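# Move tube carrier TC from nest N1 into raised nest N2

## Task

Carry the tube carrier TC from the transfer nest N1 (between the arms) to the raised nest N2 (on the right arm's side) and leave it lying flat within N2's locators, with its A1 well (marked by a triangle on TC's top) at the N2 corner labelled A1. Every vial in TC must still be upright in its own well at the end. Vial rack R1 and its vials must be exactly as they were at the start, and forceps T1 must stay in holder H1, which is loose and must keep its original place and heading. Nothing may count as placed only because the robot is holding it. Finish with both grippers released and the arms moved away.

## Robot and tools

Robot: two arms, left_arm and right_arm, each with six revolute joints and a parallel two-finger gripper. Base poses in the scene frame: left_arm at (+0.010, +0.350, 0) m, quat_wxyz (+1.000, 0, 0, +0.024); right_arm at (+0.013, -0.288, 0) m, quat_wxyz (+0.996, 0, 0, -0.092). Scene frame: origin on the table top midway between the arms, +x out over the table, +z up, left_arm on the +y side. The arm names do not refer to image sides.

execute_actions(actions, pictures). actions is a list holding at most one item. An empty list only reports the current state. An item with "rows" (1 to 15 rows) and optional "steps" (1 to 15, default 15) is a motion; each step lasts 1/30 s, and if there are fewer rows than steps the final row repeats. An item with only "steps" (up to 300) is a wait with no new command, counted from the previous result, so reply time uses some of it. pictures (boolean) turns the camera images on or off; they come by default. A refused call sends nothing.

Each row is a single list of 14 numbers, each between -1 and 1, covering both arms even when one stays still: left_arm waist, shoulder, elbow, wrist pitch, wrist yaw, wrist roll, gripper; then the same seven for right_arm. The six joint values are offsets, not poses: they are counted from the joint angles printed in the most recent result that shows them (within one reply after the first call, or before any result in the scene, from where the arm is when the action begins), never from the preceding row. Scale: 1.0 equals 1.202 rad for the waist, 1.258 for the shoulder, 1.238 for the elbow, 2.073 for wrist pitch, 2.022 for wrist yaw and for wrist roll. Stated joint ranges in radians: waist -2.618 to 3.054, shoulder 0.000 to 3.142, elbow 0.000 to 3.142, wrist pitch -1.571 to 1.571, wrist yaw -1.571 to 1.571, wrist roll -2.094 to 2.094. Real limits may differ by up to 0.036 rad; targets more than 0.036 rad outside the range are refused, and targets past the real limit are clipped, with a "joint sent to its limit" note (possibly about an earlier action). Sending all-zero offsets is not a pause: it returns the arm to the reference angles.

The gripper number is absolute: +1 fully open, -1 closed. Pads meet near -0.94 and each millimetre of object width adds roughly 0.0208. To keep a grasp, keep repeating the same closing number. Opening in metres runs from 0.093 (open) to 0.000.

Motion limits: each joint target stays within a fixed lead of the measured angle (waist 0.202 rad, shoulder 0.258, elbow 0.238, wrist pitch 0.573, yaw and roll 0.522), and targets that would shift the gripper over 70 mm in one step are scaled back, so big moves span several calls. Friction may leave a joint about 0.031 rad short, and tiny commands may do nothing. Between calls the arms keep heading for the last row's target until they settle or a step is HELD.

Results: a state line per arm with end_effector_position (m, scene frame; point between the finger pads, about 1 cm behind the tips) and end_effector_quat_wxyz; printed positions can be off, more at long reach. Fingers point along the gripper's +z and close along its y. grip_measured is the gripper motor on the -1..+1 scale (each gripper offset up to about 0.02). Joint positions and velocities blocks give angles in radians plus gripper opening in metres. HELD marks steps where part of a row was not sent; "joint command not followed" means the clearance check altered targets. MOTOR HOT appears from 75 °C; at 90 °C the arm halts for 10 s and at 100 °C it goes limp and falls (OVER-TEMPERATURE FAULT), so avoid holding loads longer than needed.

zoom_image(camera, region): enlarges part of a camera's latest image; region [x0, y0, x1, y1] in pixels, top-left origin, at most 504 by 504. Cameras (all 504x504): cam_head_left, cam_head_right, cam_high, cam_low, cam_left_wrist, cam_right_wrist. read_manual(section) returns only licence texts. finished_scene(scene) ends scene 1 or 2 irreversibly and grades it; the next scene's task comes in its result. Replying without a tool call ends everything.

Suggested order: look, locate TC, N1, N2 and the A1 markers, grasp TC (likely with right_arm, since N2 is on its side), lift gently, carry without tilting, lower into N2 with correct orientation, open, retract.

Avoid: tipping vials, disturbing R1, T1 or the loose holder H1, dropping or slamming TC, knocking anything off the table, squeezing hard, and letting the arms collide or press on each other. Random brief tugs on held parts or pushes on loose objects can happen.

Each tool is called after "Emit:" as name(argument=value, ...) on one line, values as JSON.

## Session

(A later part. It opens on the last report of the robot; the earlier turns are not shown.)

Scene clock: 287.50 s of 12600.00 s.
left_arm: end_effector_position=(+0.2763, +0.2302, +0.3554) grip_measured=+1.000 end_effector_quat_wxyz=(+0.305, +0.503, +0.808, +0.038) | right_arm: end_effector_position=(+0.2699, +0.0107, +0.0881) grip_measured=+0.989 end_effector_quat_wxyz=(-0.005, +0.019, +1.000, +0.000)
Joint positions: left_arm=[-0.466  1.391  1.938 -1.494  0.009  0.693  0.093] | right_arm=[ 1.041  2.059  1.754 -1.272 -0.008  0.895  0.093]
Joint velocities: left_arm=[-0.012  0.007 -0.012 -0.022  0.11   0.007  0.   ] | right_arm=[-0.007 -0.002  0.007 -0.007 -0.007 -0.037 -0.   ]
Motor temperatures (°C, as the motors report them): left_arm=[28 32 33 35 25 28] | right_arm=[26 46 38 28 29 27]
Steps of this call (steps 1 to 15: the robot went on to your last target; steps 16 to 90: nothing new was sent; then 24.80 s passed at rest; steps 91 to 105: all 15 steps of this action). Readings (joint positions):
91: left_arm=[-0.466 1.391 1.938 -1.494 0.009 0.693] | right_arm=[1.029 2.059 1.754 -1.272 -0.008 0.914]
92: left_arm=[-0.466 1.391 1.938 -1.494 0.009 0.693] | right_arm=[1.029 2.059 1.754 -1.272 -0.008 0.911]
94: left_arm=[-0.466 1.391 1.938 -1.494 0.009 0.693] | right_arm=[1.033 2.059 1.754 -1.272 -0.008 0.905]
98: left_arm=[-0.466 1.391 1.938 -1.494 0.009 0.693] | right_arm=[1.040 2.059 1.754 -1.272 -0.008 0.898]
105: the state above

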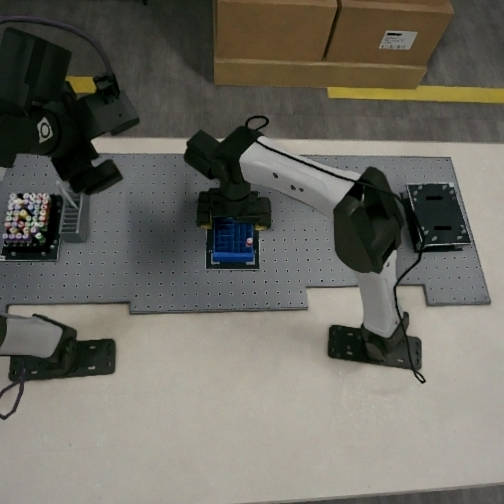

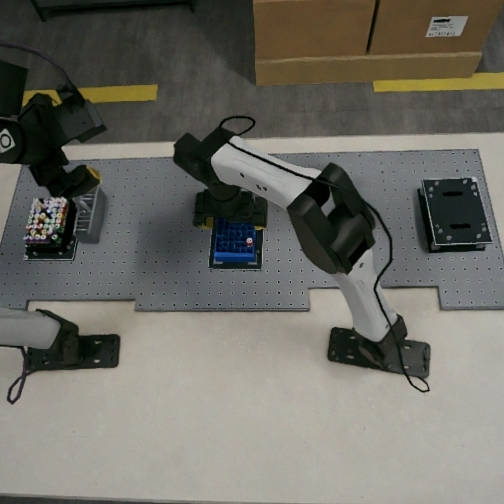

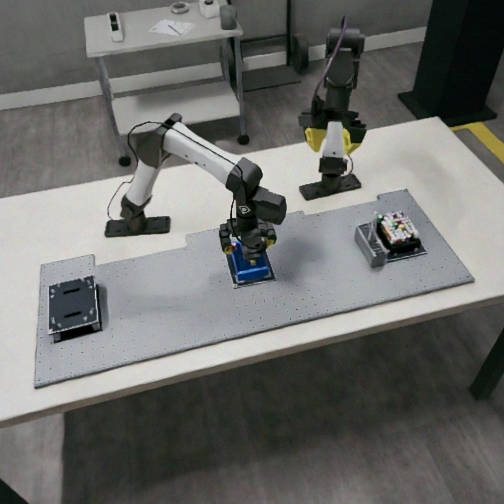

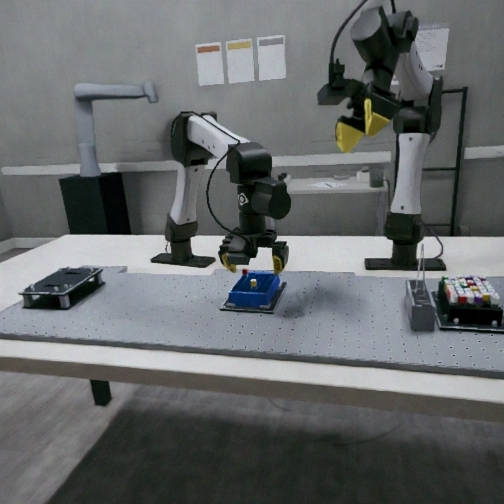

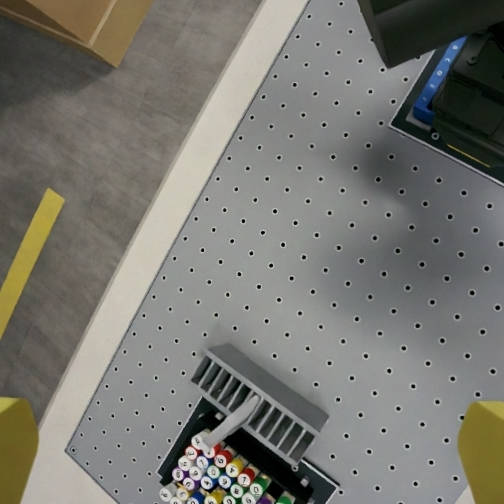

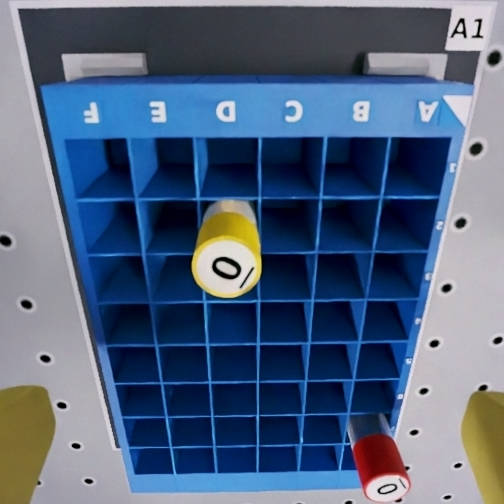

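Emit:
execute_actions(actions=[{"rows": [[0,0,0,0,0,0,1, 0,0.004,-0.014,0.009,0,0,1],[0,0,0,0,0,0,1, 0,0.008,-0.028,0.018,0,0,1],[0,0,0,0,0,0,1, 0,0.011,-0.043,0.027,0,0,1],[0,0,0,0,0,0,1, 0,0.013,-0.0565,0.036,0,0,1]], "steps": 15}])

Scene clock: 307.00 s of 12600.00 s.
left_arm: end_effector_position=(+0.2763, +0.2302, +0.3554) grip_measured=+1.000 end_effector_quat_wxyz=(+0.305, +0.503, +0.808, +0.038) | right_arm: end_effector_position=(+0.2692, +0.0100, +0.0717) grip_measured=+0.989 end_effector_quat_wxyz=(-0.006, +0.019, +1.000, -0.001)
Joint positions: left_arm=[-0.466  1.391  1.938 -1.494  0.009  0.693  0.093] | right_arm=[ 1.041  2.066  1.699 -1.215 -0.008  0.894  0.093]
Joint velocities: left_arm=[ 0.017 -0.027 -0.002 -0.022 -0.066 -0.037  0.   ] | right_arm=[ 0.007 -0.007 -0.022 -0.022  0.007 -0.037 -0.001]
Motor temperatures (°C, as the motors report them): left_arm=[28 32 34 35 25 28] | right_arm=[26 48 39 28 29 27]
Steps of this call (steps 1 to 15: the robot went on to your last target; steps 16 to 90: nothing new was sent; then 16.00 s passed at rest; steps 91 to 105: all 15 steps of this action). Readings (joint positions):
91: left_arm=[-0.466 1.391 1.938 -1.494 0.009 0.693] | right_arm=[1.041 2.059 1.754 -1.272 -0.008 0.894]
92: left_arm=[-0.466 1.391 1.938 -1.494 0.009 0.693] | right_arm=[1.041 2.059 1.752 -1.268 -0.008 0.894]
94: left_arm=[-0.466 1.391 1.938 -1.494 0.009 0.693] | right_arm=[1.041 2.059 1.734 -1.249 -0.008 0.894]
98: left_arm=[-0.466 1.391 1.938 -1.494 0.009 0.693] | right_arm=[1.041 2.065 1.701 -1.229 -0.008 0.894]
105: the state above

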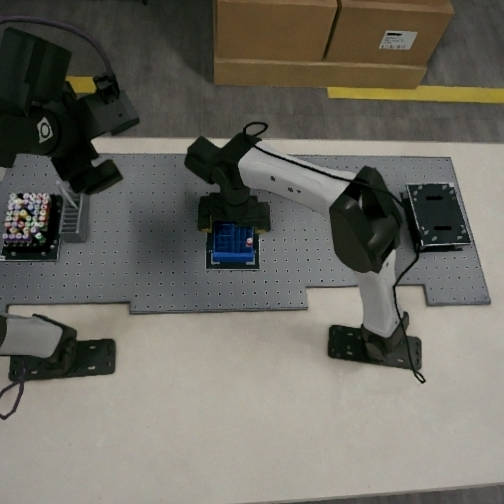

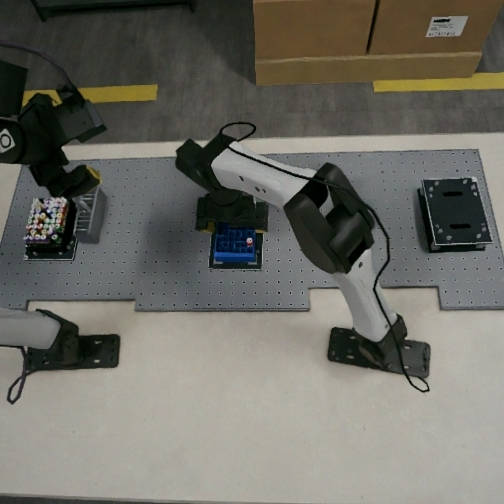

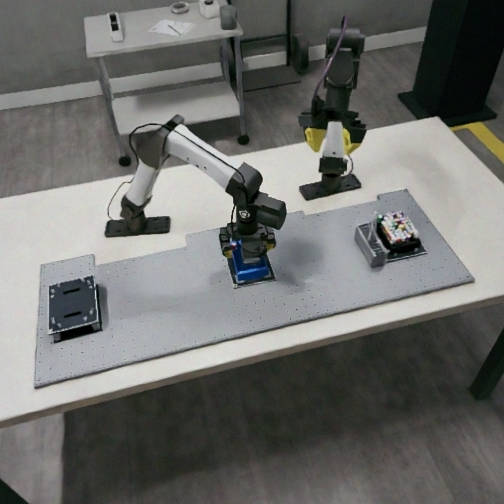

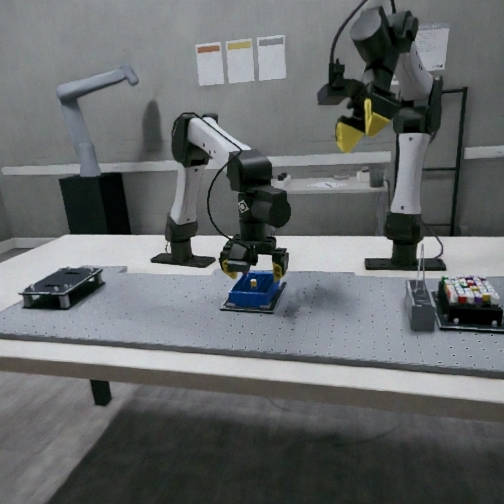

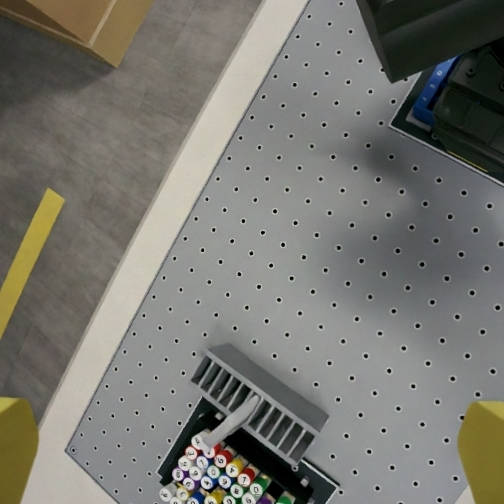

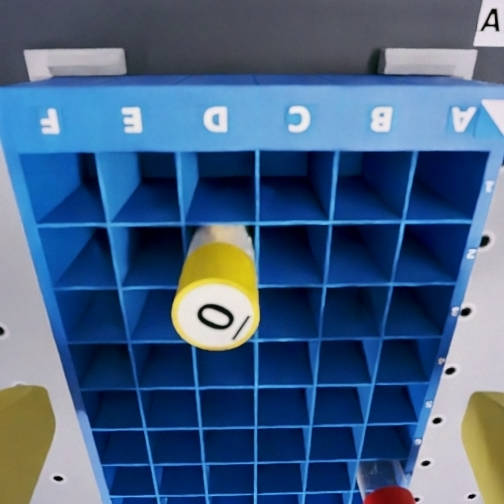

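Emit:
zoom_image(camera="cam_low", region=[190, 220, 320, 330])

Region (190, 220, 320, 330) of cam_low's 504x504 image, scaled by 3.877, with more detail than that image has; it fills the top 426 rows of this view, and the rest is white.

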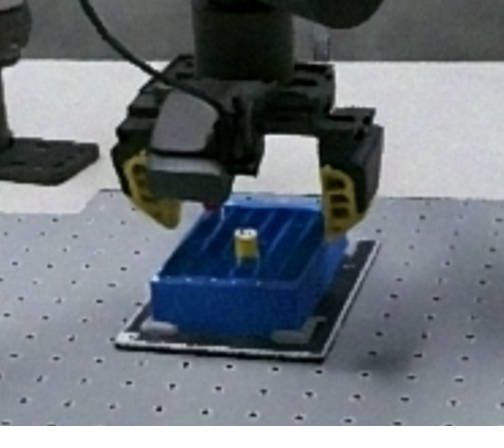

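Emit:
execute_actions(actions=[{"rows": [[0,0,0,0,0,0,1, 0,0.005,-0.015,0.012,0,0,1],[0,0,0,0,0,0,1, 0,0.010,-0.03,0.024,0,0,1],[0,0,0,0,0,0,1, 0,0.014,-0.046,0.036,0,0,1],[0,0,0,0,0,0,1, 0,0.0175,-0.0604,0.048,0,0,1]], "steps": 15}])

Scene clock: 327.27 s of 12600.00 s.
left_arm: end_effector_position=(+0.2763, +0.2302, +0.3554) grip_measured=+1.000 end_effector_quat_wxyz=(+0.305, +0.503, +0.808, +0.038) | right_arm: end_effector_position=(+0.2704, +0.0114, +0.0518) grip_measured=+0.989 end_effector_quat_wxyz=(-0.004, +0.019, +1.000, +0.001)
Joint positions: left_arm=[-0.466  1.391  1.938 -1.494  0.009  0.693  0.093] | right_arm=[ 1.041  2.079  1.639 -1.134 -0.008  0.894  0.093]
Joint velocities: left_arm=[ 0.007 -0.032  0.012  0.051 -0.051 -0.037  0.   ] | right_arm=[-0.007 -0.002 -0.007 -0.037  0.022 -0.007 -0.   ]
Motor temperatures (°C, as the motors report them): left_arm=[28 32 34 35 25 28] | right_arm=[26 48 38 28 29 27]
Steps of this call (steps 1 to 15: the robot went on to your last target; steps 16 to 90: nothing new was sent; then 16.77 s passed at rest; steps 91 to 105: all 15 steps of this action). Readings (joint positions):
91: left_arm=[-0.466 1.391 1.938 -1.494 0.009 0.693] | right_arm=[1.041 2.066 1.699 -1.210 -0.008 0.894]
92: left_arm=[-0.466 1.391 1.938 -1.494 0.009 0.693] | right_arm=[1.041 2.066 1.696 -1.205 -0.008 0.894]
94: left_arm=[-0.466 1.391 1.938 -1.494 0.009 0.693] | right_arm=[1.041 2.066 1.677 -1.181 -0.008 0.894]
98: left_arm=[-0.466 1.391 1.938 -1.494 0.009 0.693] | right_arm=[1.041 2.075 1.642 -1.153 -0.008 0.894]
105: the state above

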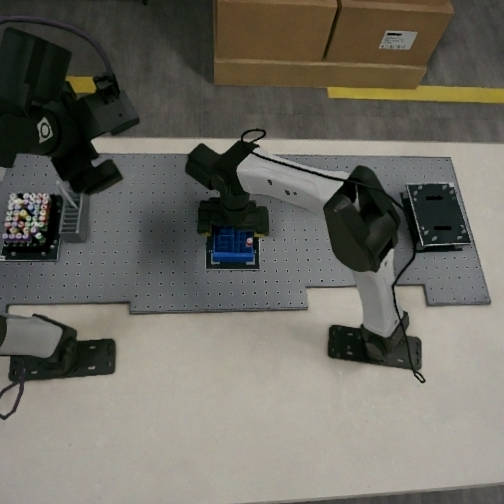

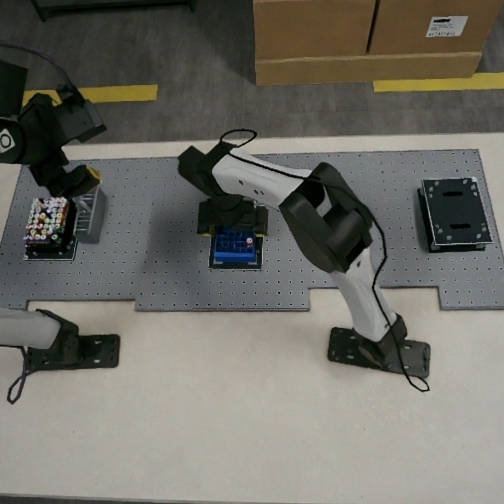

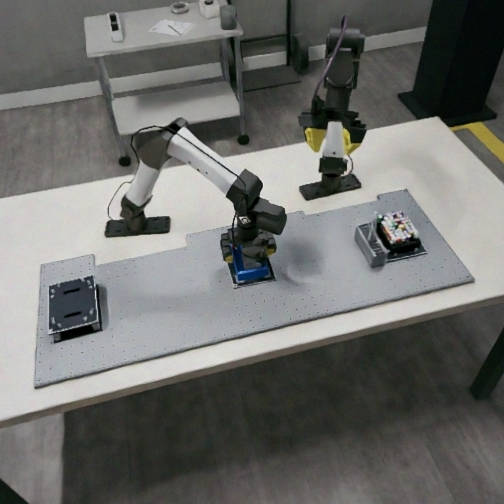

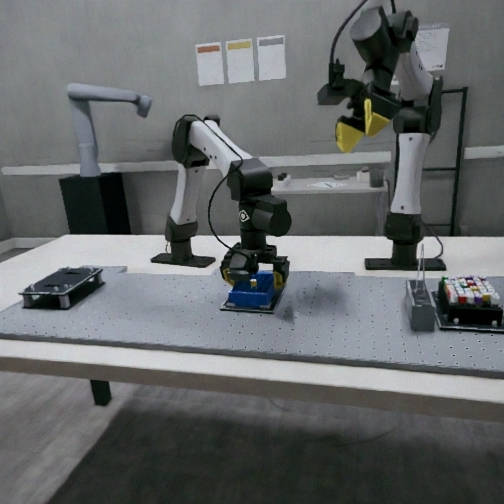

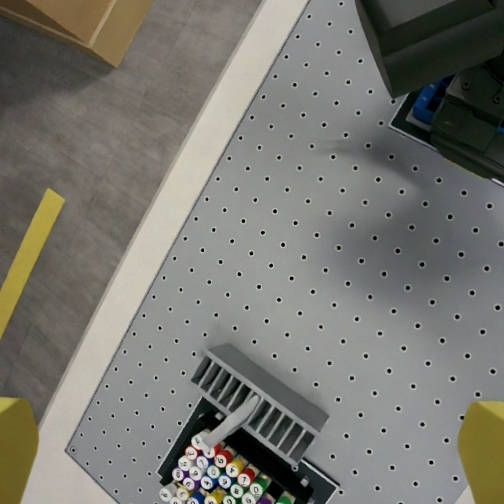

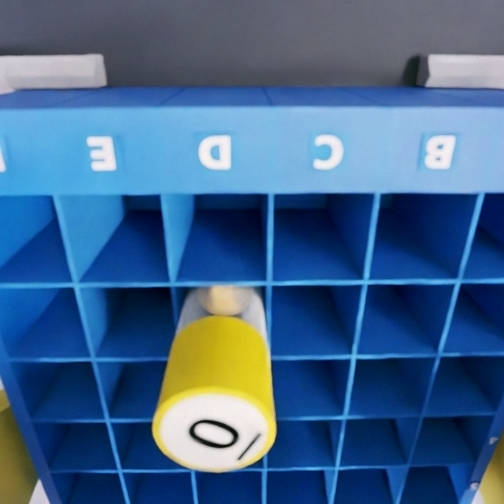

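Emit:
zoom_image(camera="cam_low", region=[190, 220, 320, 330])

Emit:
zoom_image(camera="cam_high", region=[190, 190, 310, 310])

Region (190, 220, 320, 330) of cam_low's 504x504 image, scaled by 3.877, with more detail than that image has; it fills the top 426 rows of this view, and the rest is white.

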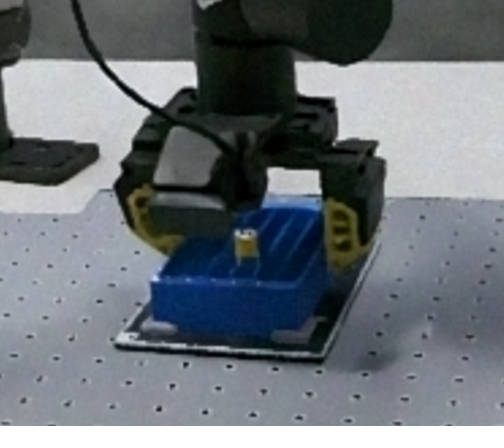

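Region (190, 190, 310, 310) of cam_high's 504x504 image, scaled by 4.200, with more detail than that image has.

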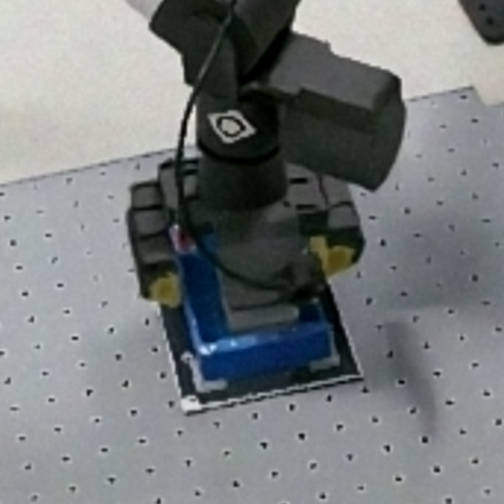

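Emit:
execute_actions(actions=[{"rows": [[0,0,0,0,0,0,1, 0,0,0,0,0,0,0.94],[0,0,0,0,0,0,1, 0,0,0,0,0,0,0.9],[0,0,0,0,0,0,1, 0,0,0,0,0,0,0.87],[0,0,0,0,0,0,1, 0,0,0,0,0,0,0.84],[0,0,0,0,0,0,1, 0,0,0,0,0,0,0.81],[0,0,0,0,0,0,1, 0,0,0,0,0,0,0.78],[0,0,0,0,0,0,1, 0,0,0,0,0,0,0.75],[0,0,0,0,0,0,1, 0,0,0,0,0,0,0.72],[0,0,0,0,0,0,1, 0,0,0,0,0,0,0.69],[0,0,0,0,0,0,1, 0,0,0,0,0,0,0.66],[0,0,0,0,0,0,1, 0,0,0,0,0,0,0.64]], "steps": 15}])

Scene clock: 354.53 s of 12600.00 s.
left_arm: end_effector_position=(+0.2763, +0.2302, +0.3554) grip_measured=+1.000 end_effector_quat_wxyz=(+0.305, +0.503, +0.808, +0.038) | right_arm: end_effector_position=(+0.2711, +0.0111, +0.0518) grip_measured=+0.671 end_effector_quat_wxyz=(-0.002, +0.019, +1.000, +0.001)
Joint positions: left_arm=[-0.466  1.391  1.938 -1.494  0.009  0.693  0.093] | right_arm=[ 1.041  2.079  1.639 -1.133 -0.004  0.894  0.077]
Joint velocities: left_arm=[-0.007 -0.012  0.002  0.037  0.007  0.007  0.   ] | right_arm=[-0.017  0.007 -0.007  0.022 -0.051  0.022 -0.   ]
Motor temperatures (°C, as the motors report them): left_arm=[28 32 34 36 25 28] | right_arm=[26 48 38 28 29 27]
Steps of this call (steps 1 to 15: the robot went on to your last target; steps 16 to 90: nothing new was sent; then 23.77 s passed at rest; steps 91 to 105: all 15 steps of this action). Readings (joint positions):
91: left_arm=[-0.466 1.391 1.938 -1.494 0.009 0.693] | right_arm=[1.041 2.079 1.639 -1.129 -0.008 0.894]
92: left_arm=[-0.466 1.391 1.938 -1.494 0.009 0.693] | right_arm=[1.041 2.079 1.639 -1.129 -0.008 0.894]
94: left_arm=[-0.466 1.391 1.938 -1.494 0.009 0.693] | right_arm=[1.041 2.079 1.639 -1.131 -0.006 0.894]
98: left_arm=[-0.466 1.391 1.938 -1.494 0.009 0.693] | right_arm=[1.041 2.079 1.639 -1.133 -0.004 0.894]
105: the state above

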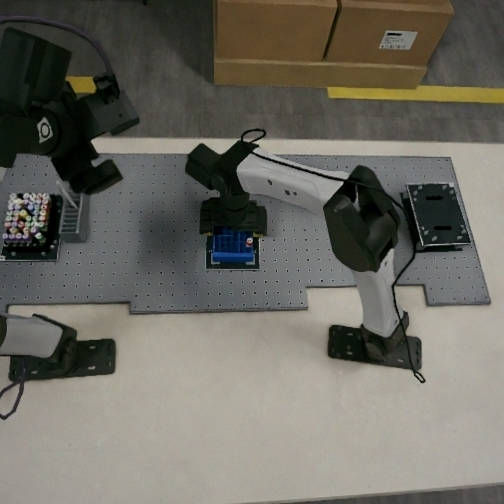

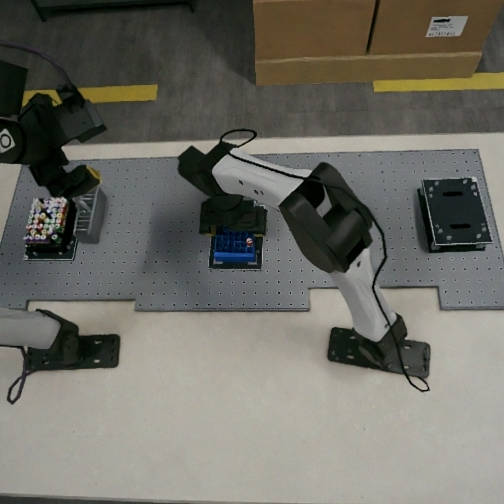

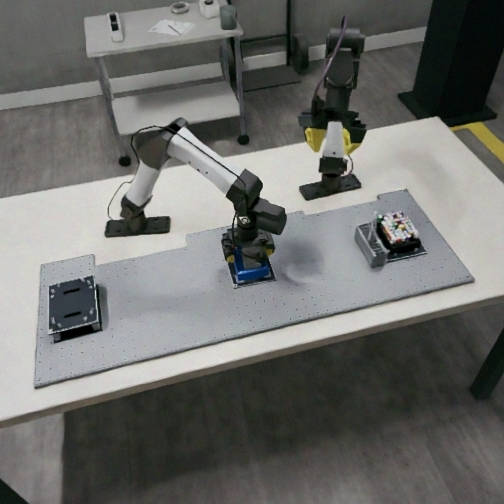

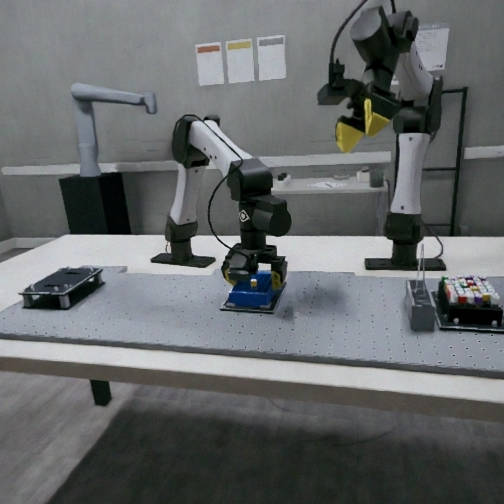

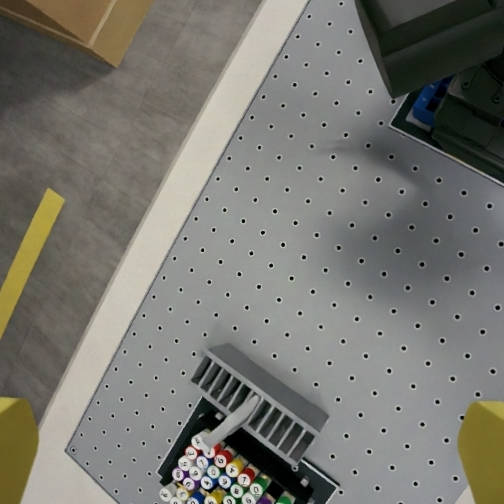

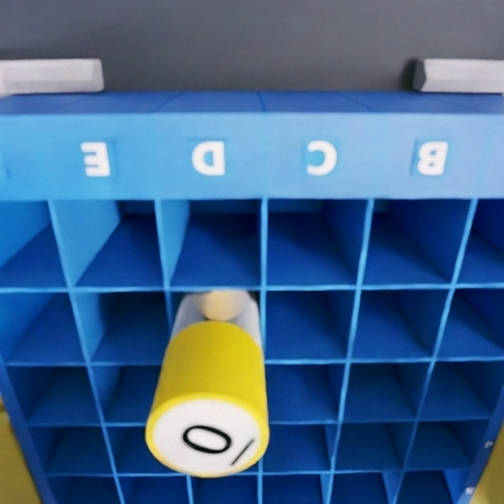

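Emit:
execute_actions(actions=[{"rows": [[0,0,0,0,0,0,1, 0,-0.006,0.008,-0.004,0,0,0.64],[0,0,0,0,0,0,1, 0,-0.012,0.016,-0.008,0,0,0.64],[0,0,0,0,0,0,1, 0,-0.016,0.024,-0.013,0,0,0.64],[0,0,0,0,0,0,1, 0,-0.019,0.032,-0.018,0,0,0.64],[0,0,0,0,0,0,1, 0,-0.021,0.04,-0.024,0,0,0.64],[0,0,0,0,0,0,1, 0,-0.023,0.048,-0.03,0,0,0.64],[0,0,0,0,0,0,1, 0,-0.024,0.056,-0.035,0,0,0.64],[0,0,0,0,0,0,1, 0,-0.025,0.063,-0.04,0,0,0.64],[0,0,0,0,0,0,1, 0,-0.0254,0.069,-0.045,0,0,0.64],[0,0,0,0,0,0,1, 0,-0.0254,0.0735,-0.048,0,0,0.64]], "steps": 15}])

Scene clock: 392.47 s of 12600.00 s.
left_arm: end_effector_position=(+0.2763, +0.2302, +0.3554) grip_measured=+1.000 end_effector_quat_wxyz=(+0.305, +0.503, +0.808, +0.038) | right_arm: end_effector_position=(+0.2733, +0.0136, +0.0735) grip_measured=+0.671 end_effector_quat_wxyz=(+0.002, +0.019, +1.000, +0.005)
Joint positions: left_arm=[-0.466  1.391  1.938 -1.494  0.009  0.693  0.093] | right_arm=[ 1.041  2.068  1.709 -1.204 -0.003  0.894  0.077]
Joint velocities: left_arm=[-0.002  0.002 -0.012  0.022  0.007 -0.037  0.   ] | right_arm=[ 0.027 -0.027  0.027 -0.139  0.007 -0.022  0.   ]
Motor temperatures (°C, as the motors report them): left_arm=[28 32 35 36 25 28] | right_arm=[26 50 39 28 29 27]
Steps of this call (steps 1 to 15: the robot went on to your last target; steps 16 to 90: nothing new was sent; then 34.43 s passed at rest; steps 91 to 105: all 15 steps of this action). Readings (joint positions):
91: left_arm=[-0.466 1.391 1.938 -1.494 0.009 0.693] | right_arm=[1.041 2.079 1.639 -1.133 -0.004 0.894]
92: left_arm=[-0.466 1.391 1.938 -1.494 0.009 0.693] | right_arm=[1.041 2.079 1.639 -1.134 -0.004 0.894]
94: left_arm=[-0.466 1.391 1.938 -1.494 0.009 0.693] | right_arm=[1.041 2.079 1.642 -1.138 -0.004 0.894]
98: left_arm=[-0.466 1.391 1.938 -1.494 0.009 0.693] | right_arm=[1.041 2.079 1.676 -1.170 -0.003 0.894]
105: the state above

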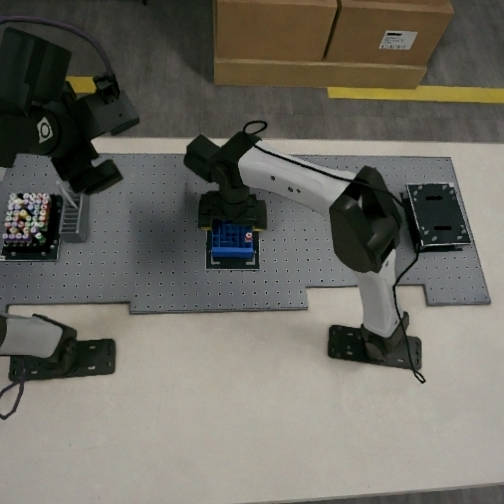

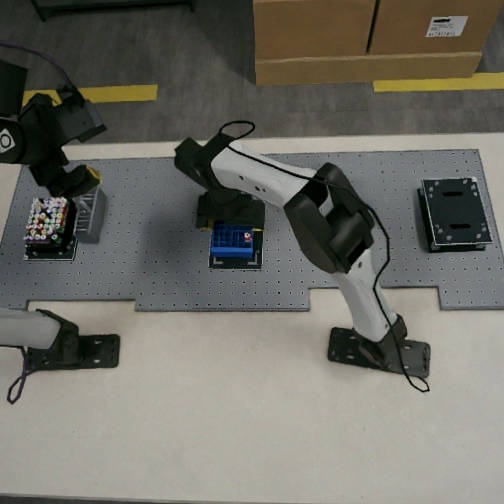

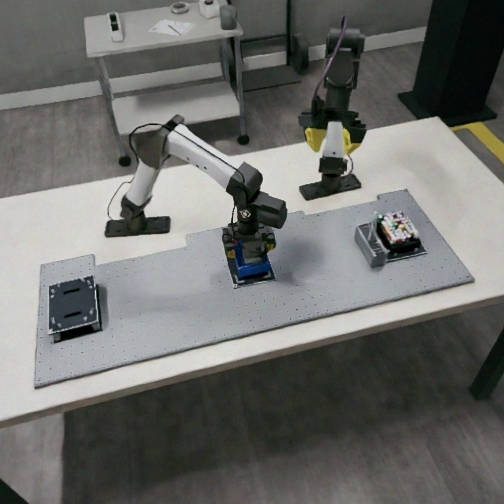

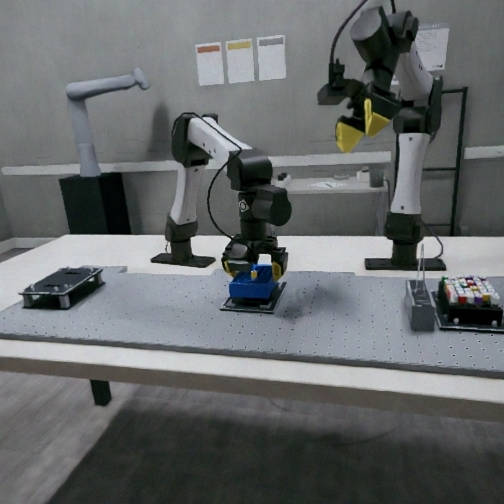

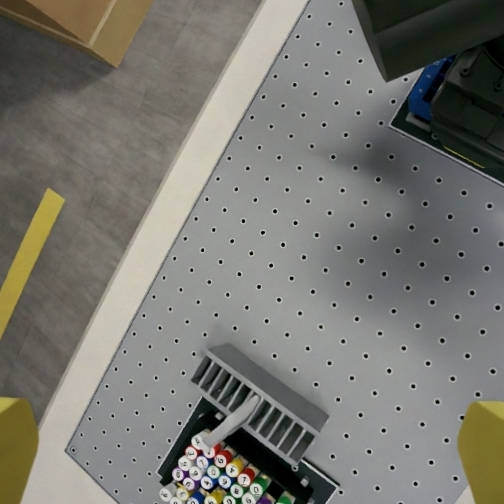

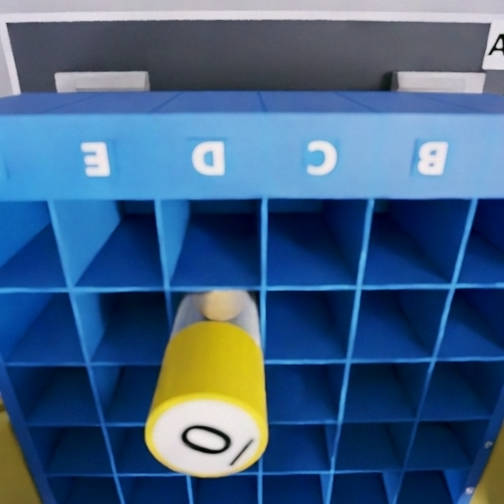

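Emit:
execute_actions(actions=[{"rows": [[0,0,0,0,0,0,1, -0.011,-0.006,0,-0.002,0,-0.007,0.64],[0,0,0,0,0,0,1, -0.033,-0.014,0,-0.006,0,-0.02,0.64],[0,0,0,0,0,0,1, -0.066,-0.024,0,-0.012,0,-0.039,0.64],[0,0,0,0,0,0,1, -0.102,-0.034,0,-0.018,0,-0.061,0.64],[0,0,0,0,0,0,1, -0.143,-0.045,0,-0.025,0,-0.085,0.64],[0,0,0,0,0,0,1, -0.183,-0.056,0,-0.031,0,-0.109,0.64],[0,0,0,0,0,0,1, -0.223,-0.066,0,-0.038,0,-0.133,0.64],[0,0,0,0,0,0,1, -0.264,-0.076,0,-0.044,0,-0.157,0.64],[0,0,0,0,0,0,1, -0.3,-0.085,0,-0.05,0,-0.179,0.64],[0,0,0,0,0,0,1, -0.333,-0.094,0,-0.055,0,-0.198,0.64],[0,0,0,0,0,0,1, -0.355,-0.1,0,-0.059,0,-0.211,0.64],[0,0,0,0,0,0,1, -0.366,-0.103,0,-0.061,0,-0.218,0.64]], "steps": 15}])

Scene clock: 512.97 s of 12600.00 s.
left_arm: end_effector_position=(+0.2763, +0.2302, +0.3554) grip_measured=+1.000 end_effector_quat_wxyz=(+0.305, +0.503, +0.808, +0.038) | right_arm: end_effector_position=(+0.3677, -0.1495, +0.1150) grip_measured=+0.671 end_effector_quat_wxyz=(+0.021, +0.077, +0.997, +0.003)
Joint positions: left_arm=[-0.466  1.391  1.938 -1.494  0.009  0.693  0.093] | right_arm=[ 0.561  1.954  1.71  -1.285  0.013  0.531  0.077]
Joint velocities: left_arm=[-0.002  0.017  0.002  0.095 -0.037  0.037  0.   ] | right_arm=[-0.173 -0.159 -0.002 -0.33   0.022 -0.535 -0.   ]
Motor temperatures (°C, as the motors report them): left_arm=[28 32 35 37 25 28] | right_arm=[26 59 45 28 29 27]
Steps of this call (steps 1 to 30: the robot went on to your last target; steps 31 to 90: nothing new was sent; then 117.00 s passed at rest; steps 91 to 105: all 15 steps of this action). Readings (joint positions):
91: left_arm=[-0.466 1.391 1.938 -1.494 0.009 0.693] | right_arm=[1.040 2.067 1.710 -1.217 -0.003 0.893]
92: left_arm=[-0.466 1.391 1.938 -1.494 0.009 0.693] | right_arm=[1.038 2.067 1.710 -1.217 -0.004 0.888]
94: left_arm=[-0.466 1.391 1.938 -1.494 0.009 0.693] | right_arm=[1.013 2.066 1.710 -1.217 -0.010 0.858]
98: left_arm=[-0.466 1.391 1.938 -1.494 0.009 0.693] | right_arm=[0.851 2.038 1.710 -1.231 -0.017 0.742]
105: the state above

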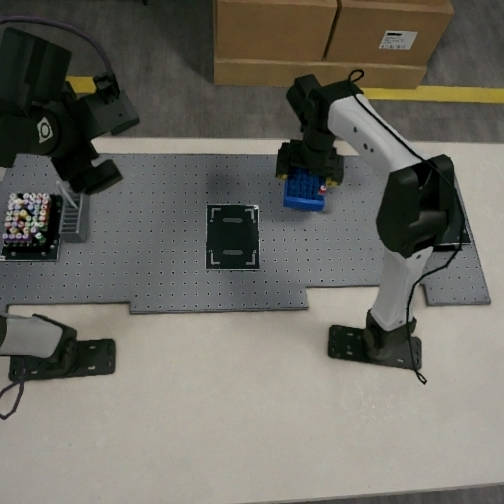

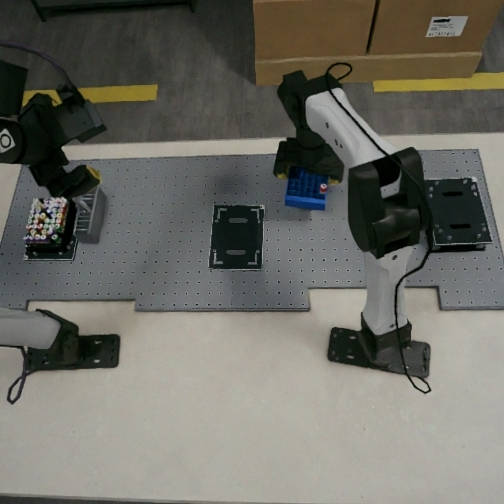

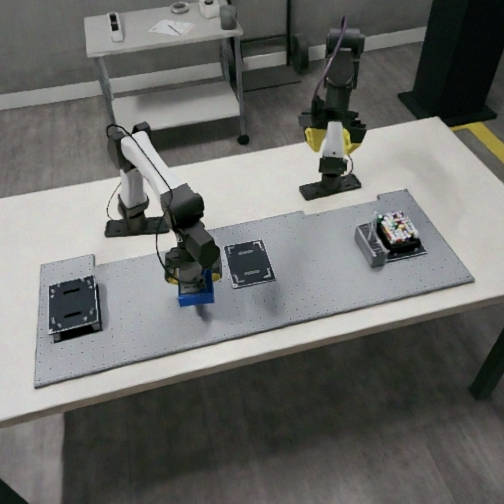

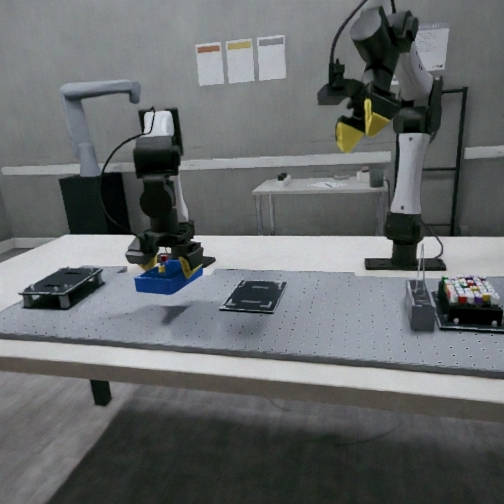

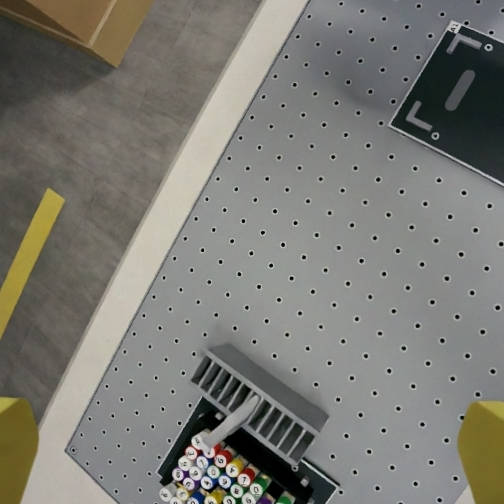

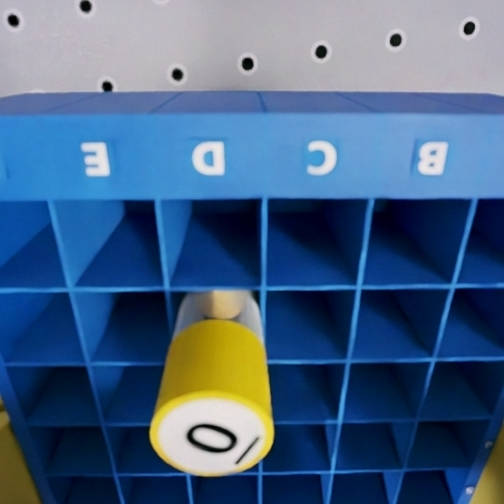

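Emit:
execute_actions(actions=[], pictures=false)

Scene clock: 517.60 s of 12600.00 s.
left_arm: end_effector_position=(+0.2763, +0.2302, +0.3554) grip_measured=+1.000 end_effector_quat_wxyz=(+0.305, +0.503, +0.808, +0.038) | right_arm: end_effector_position=(+0.3548, -0.1374, +0.1164) grip_measured=+0.671 end_effector_quat_wxyz=(+0.008, +0.021, +1.000, +0.001)
Joint positions: left_arm=[-0.466  1.391  1.938 -1.494  0.009  0.693  0.093] | right_arm=[ 0.6    1.95   1.71  -1.315  0.004  0.458  0.077]
Joint velocities: left_arm=[ 0.002  0.017 -0.002  0.022 -0.007  0.051  0.   ] | right_arm=[ 0.002  0.012 -0.007  0.037 -0.007  0.022 -0.001]
Motor temperatures (°C, as the motors report them): left_arm=[28 32 36 37 25 28] | right_arm=[26 59 44 28 29 27]
Steps of this call (steps 1 to 30: the robot went on to your last target; steps 31 to 90: nothing new was sent; then 1.63 s passed at rest). Readings (joint positions):
1: left_arm=[-0.466 1.391 1.938 -1.494 0.009 0.693] | right_arm=[0.560 1.951 1.710 -1.292 0.014 0.517]
2: left_arm=[-0.466 1.391 1.938 -1.494 0.009 0.693] | right_arm=[0.566 1.950 1.710 -1.298 0.014 0.505]
4: left_arm=[-0.466 1.391 1.938 -1.494 0.009 0.693] | right_arm=[0.584 1.950 1.710 -1.305 0.012 0.488]
8: left_arm=[-0.466 1.391 1.938 -1.494 0.009 0.693] | right_arm=[0.600 1.950 1.710 -1.312 0.005 0.470]
90: the state above
All arms were judged still, so your last target was given up. Only a new action makes them travel on or press farther. Fingers that are still opening or closing keep moving.

Emit:
execute_actions(actions=[{"rows": [[0,0,0,0,0,0,1, -0.004,-0.001,-0.001,0,0,-0.002,0.64],[0,0,0,0,0,0,1, -0.015,-0.003,-0.003,-0.001,0,-0.01,0.64],[0,0,0,0,0,0,1, -0.034,-0.007,-0.007,-0.001,0,-0.021,0.64],[0,0,0,0,0,0,1, -0.059,-0.012,-0.012,-0.002,0,-0.037,0.64],[0,0,0,0,0,0,1, -0.09,-0.018,-0.018,-0.004,0,-0.056,0.64],[0,0,0,0,0,0,1, -0.124,-0.025,-0.026,-0.005,0,-0.077,0.64],[0,0,0,0,0,0,1, -0.161,-0.032,-0.033,-0.007,0,-0.1,0.64],[0,0,0,0,0,0,1, -0.198,-0.04,-0.041,-0.008,0,-0.123,0.64],[0,0,0,0,0,0,1, -0.235,-0.047,-0.048,-0.01,0,-0.146,0.64],[0,0,0,0,0,0,1, -0.269,-0.054,-0.056,-0.011,0,-0.168,0.64],[0,0,0,0,0,0,1, -0.3,-0.06,-0.062,-0.013,0,-0.187,0.64],[0,0,0,0,0,0,1, -0.325,-0.065,-0.067,-0.014,0,-0.202,0.64],[0,0,0,0,0,0,1, -0.344,-0.069,-0.071,-0.014,0,-0.214,0.64],[0,0,0,0,0,0,1, -0.355,-0.071,-0.073,-0.015,0,-0.221,0.64],[0,0,0,0,0,0,1, -0.359,-0.072,-0.074,-0.015,0,-0.2235,0.64]], "steps": 15}])

Emit:
execute_actions(actions=[{"steps": 20}], pictures=false)

Scene clock: 536.00 s of 12600.00 s.
left_arm: end_effector_position=(+0.2763, +0.2302, +0.3554) grip_measured=+1.000 end_effector_quat_wxyz=(+0.305, +0.503, +0.808, +0.038) | right_arm: end_effector_position=(+0.3676, -0.2952, +0.1178) grip_measured=+0.671 end_effector_quat_wxyz=(-0.002, +0.067, +0.998, -0.005)
Joint positions: left_arm=[-0.466  1.391  1.938 -1.494  0.009  0.693  0.093] | right_arm=[ 0.168  1.893  1.638 -1.32   0.009  0.117  0.077]
Joint velocities: left_arm=[-0.002  0.017  0.007 -0.051 -0.022  0.007  0.   ] | right_arm=[-0.618 -0.164 -0.09  -0.139  0.095 -0.696  0.   ]
Motor temperatures (°C, as the motors report them): left_arm=[28 32 36 37 25 28] | right_arm=[26 57 44 28 29 27]
Steps of this call (steps 1 to 90: nothing new was sent; then 14.90 s passed at rest; steps 91 to 105: all 15 steps of this action). Readings (joint positions):
91: left_arm=[-0.466 1.391 1.938 -1.494 0.009 0.693] | right_arm=[0.600 1.950 1.710 -1.315 0.004 0.458]
92: left_arm=[-0.466 1.391 1.938 -1.494 0.009 0.693] | right_arm=[0.599 1.950 1.710 -1.315 0.004 0.457]
94: left_arm=[-0.466 1.391 1.938 -1.494 0.009 0.693] | right_arm=[0.587 1.950 1.710 -1.315 0.002 0.440]
98: left_arm=[-0.466 1.391 1.938 -1.494 0.009 0.693] | right_arm=[0.472 1.942 1.692 -1.314 -0.007 0.347]
105: the state above

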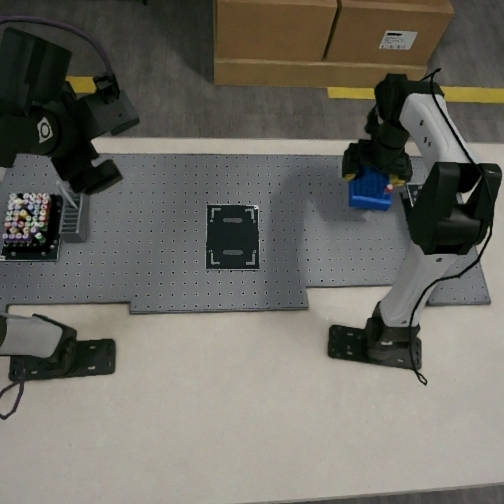

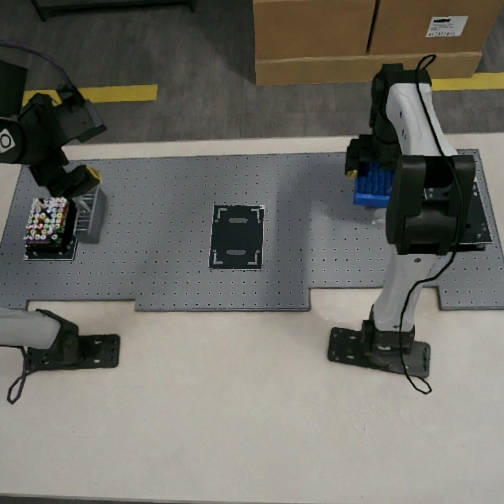

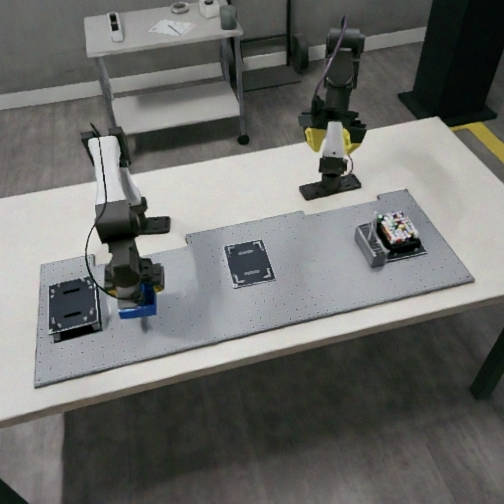

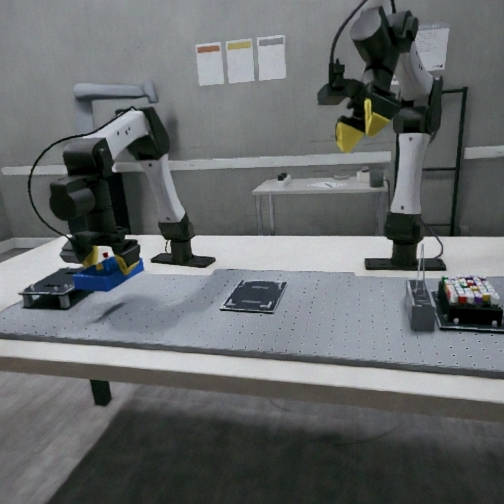

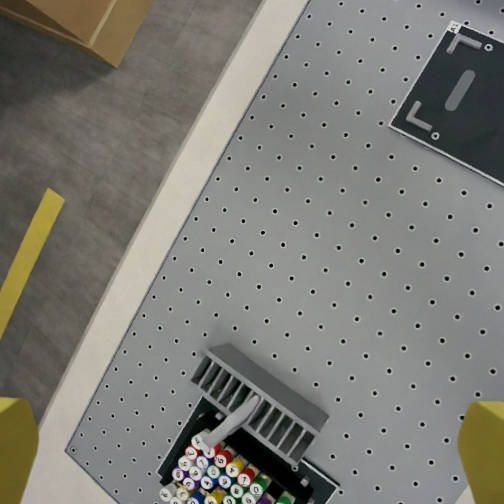

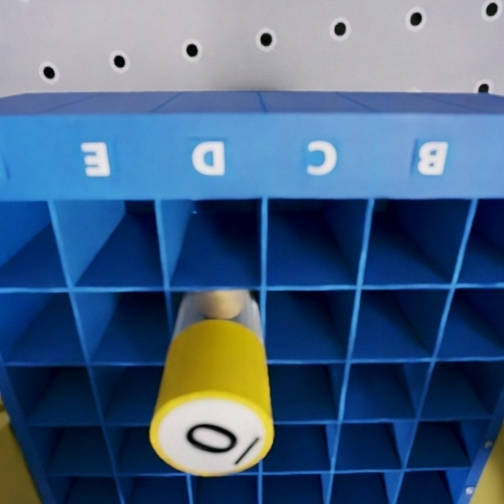

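Scene clock: 536.67 s of 12600.00 s.
left_arm: end_effector_position=(+0.2763, +0.2302, +0.3554) grip_measured=+1.000 end_effector_quat_wxyz=(+0.305, +0.503, +0.808, +0.038) | right_arm: end_effector_position=(+0.3643, -0.2971, +0.1213) grip_measured=+0.671 end_effector_quat_wxyz=(-0.002, +0.017, +1.000, -0.006)
Joint positions: left_arm=[-0.466  1.391  1.938 -1.494  0.009  0.693  0.093] | right_arm=[ 0.164  1.88   1.635 -1.33   0.012  0.013  0.077]
Joint velocities: left_arm=[-0.002  0.002 -0.007 -0.081 -0.081  0.037  0.   ] | right_arm=[-0.012 -0.002 -0.007  0.022  0.051 -0.007  0.   ]
Motor temperatures (°C, as the motors report them): left_arm=[28 32 36 37 25 28] | right_arm=[26 57 44 28 29 27]
Steps of this call (steps 1 to 20: the robot went on to your last target). Readings (joint positions):
1: left_arm=[-0.466 1.391 1.938 -1.494 0.009 0.693] | right_arm=[0.153 1.888 1.636 -1.323 0.013 0.097]
2: left_arm=[-0.466 1.391 1.938 -1.494 0.009 0.693] | right_arm=[0.147 1.884 1.635 -1.325 0.015 0.080]
4: left_arm=[-0.466 1.391 1.938 -1.494 0.009 0.693] | right_arm=[0.151 1.880 1.635 -1.328 0.015 0.056]
8: left_arm=[-0.466 1.391 1.938 -1.494 0.009 0.693] | right_arm=[0.163 1.880 1.635 -1.329 0.013 0.030]
20: the state above


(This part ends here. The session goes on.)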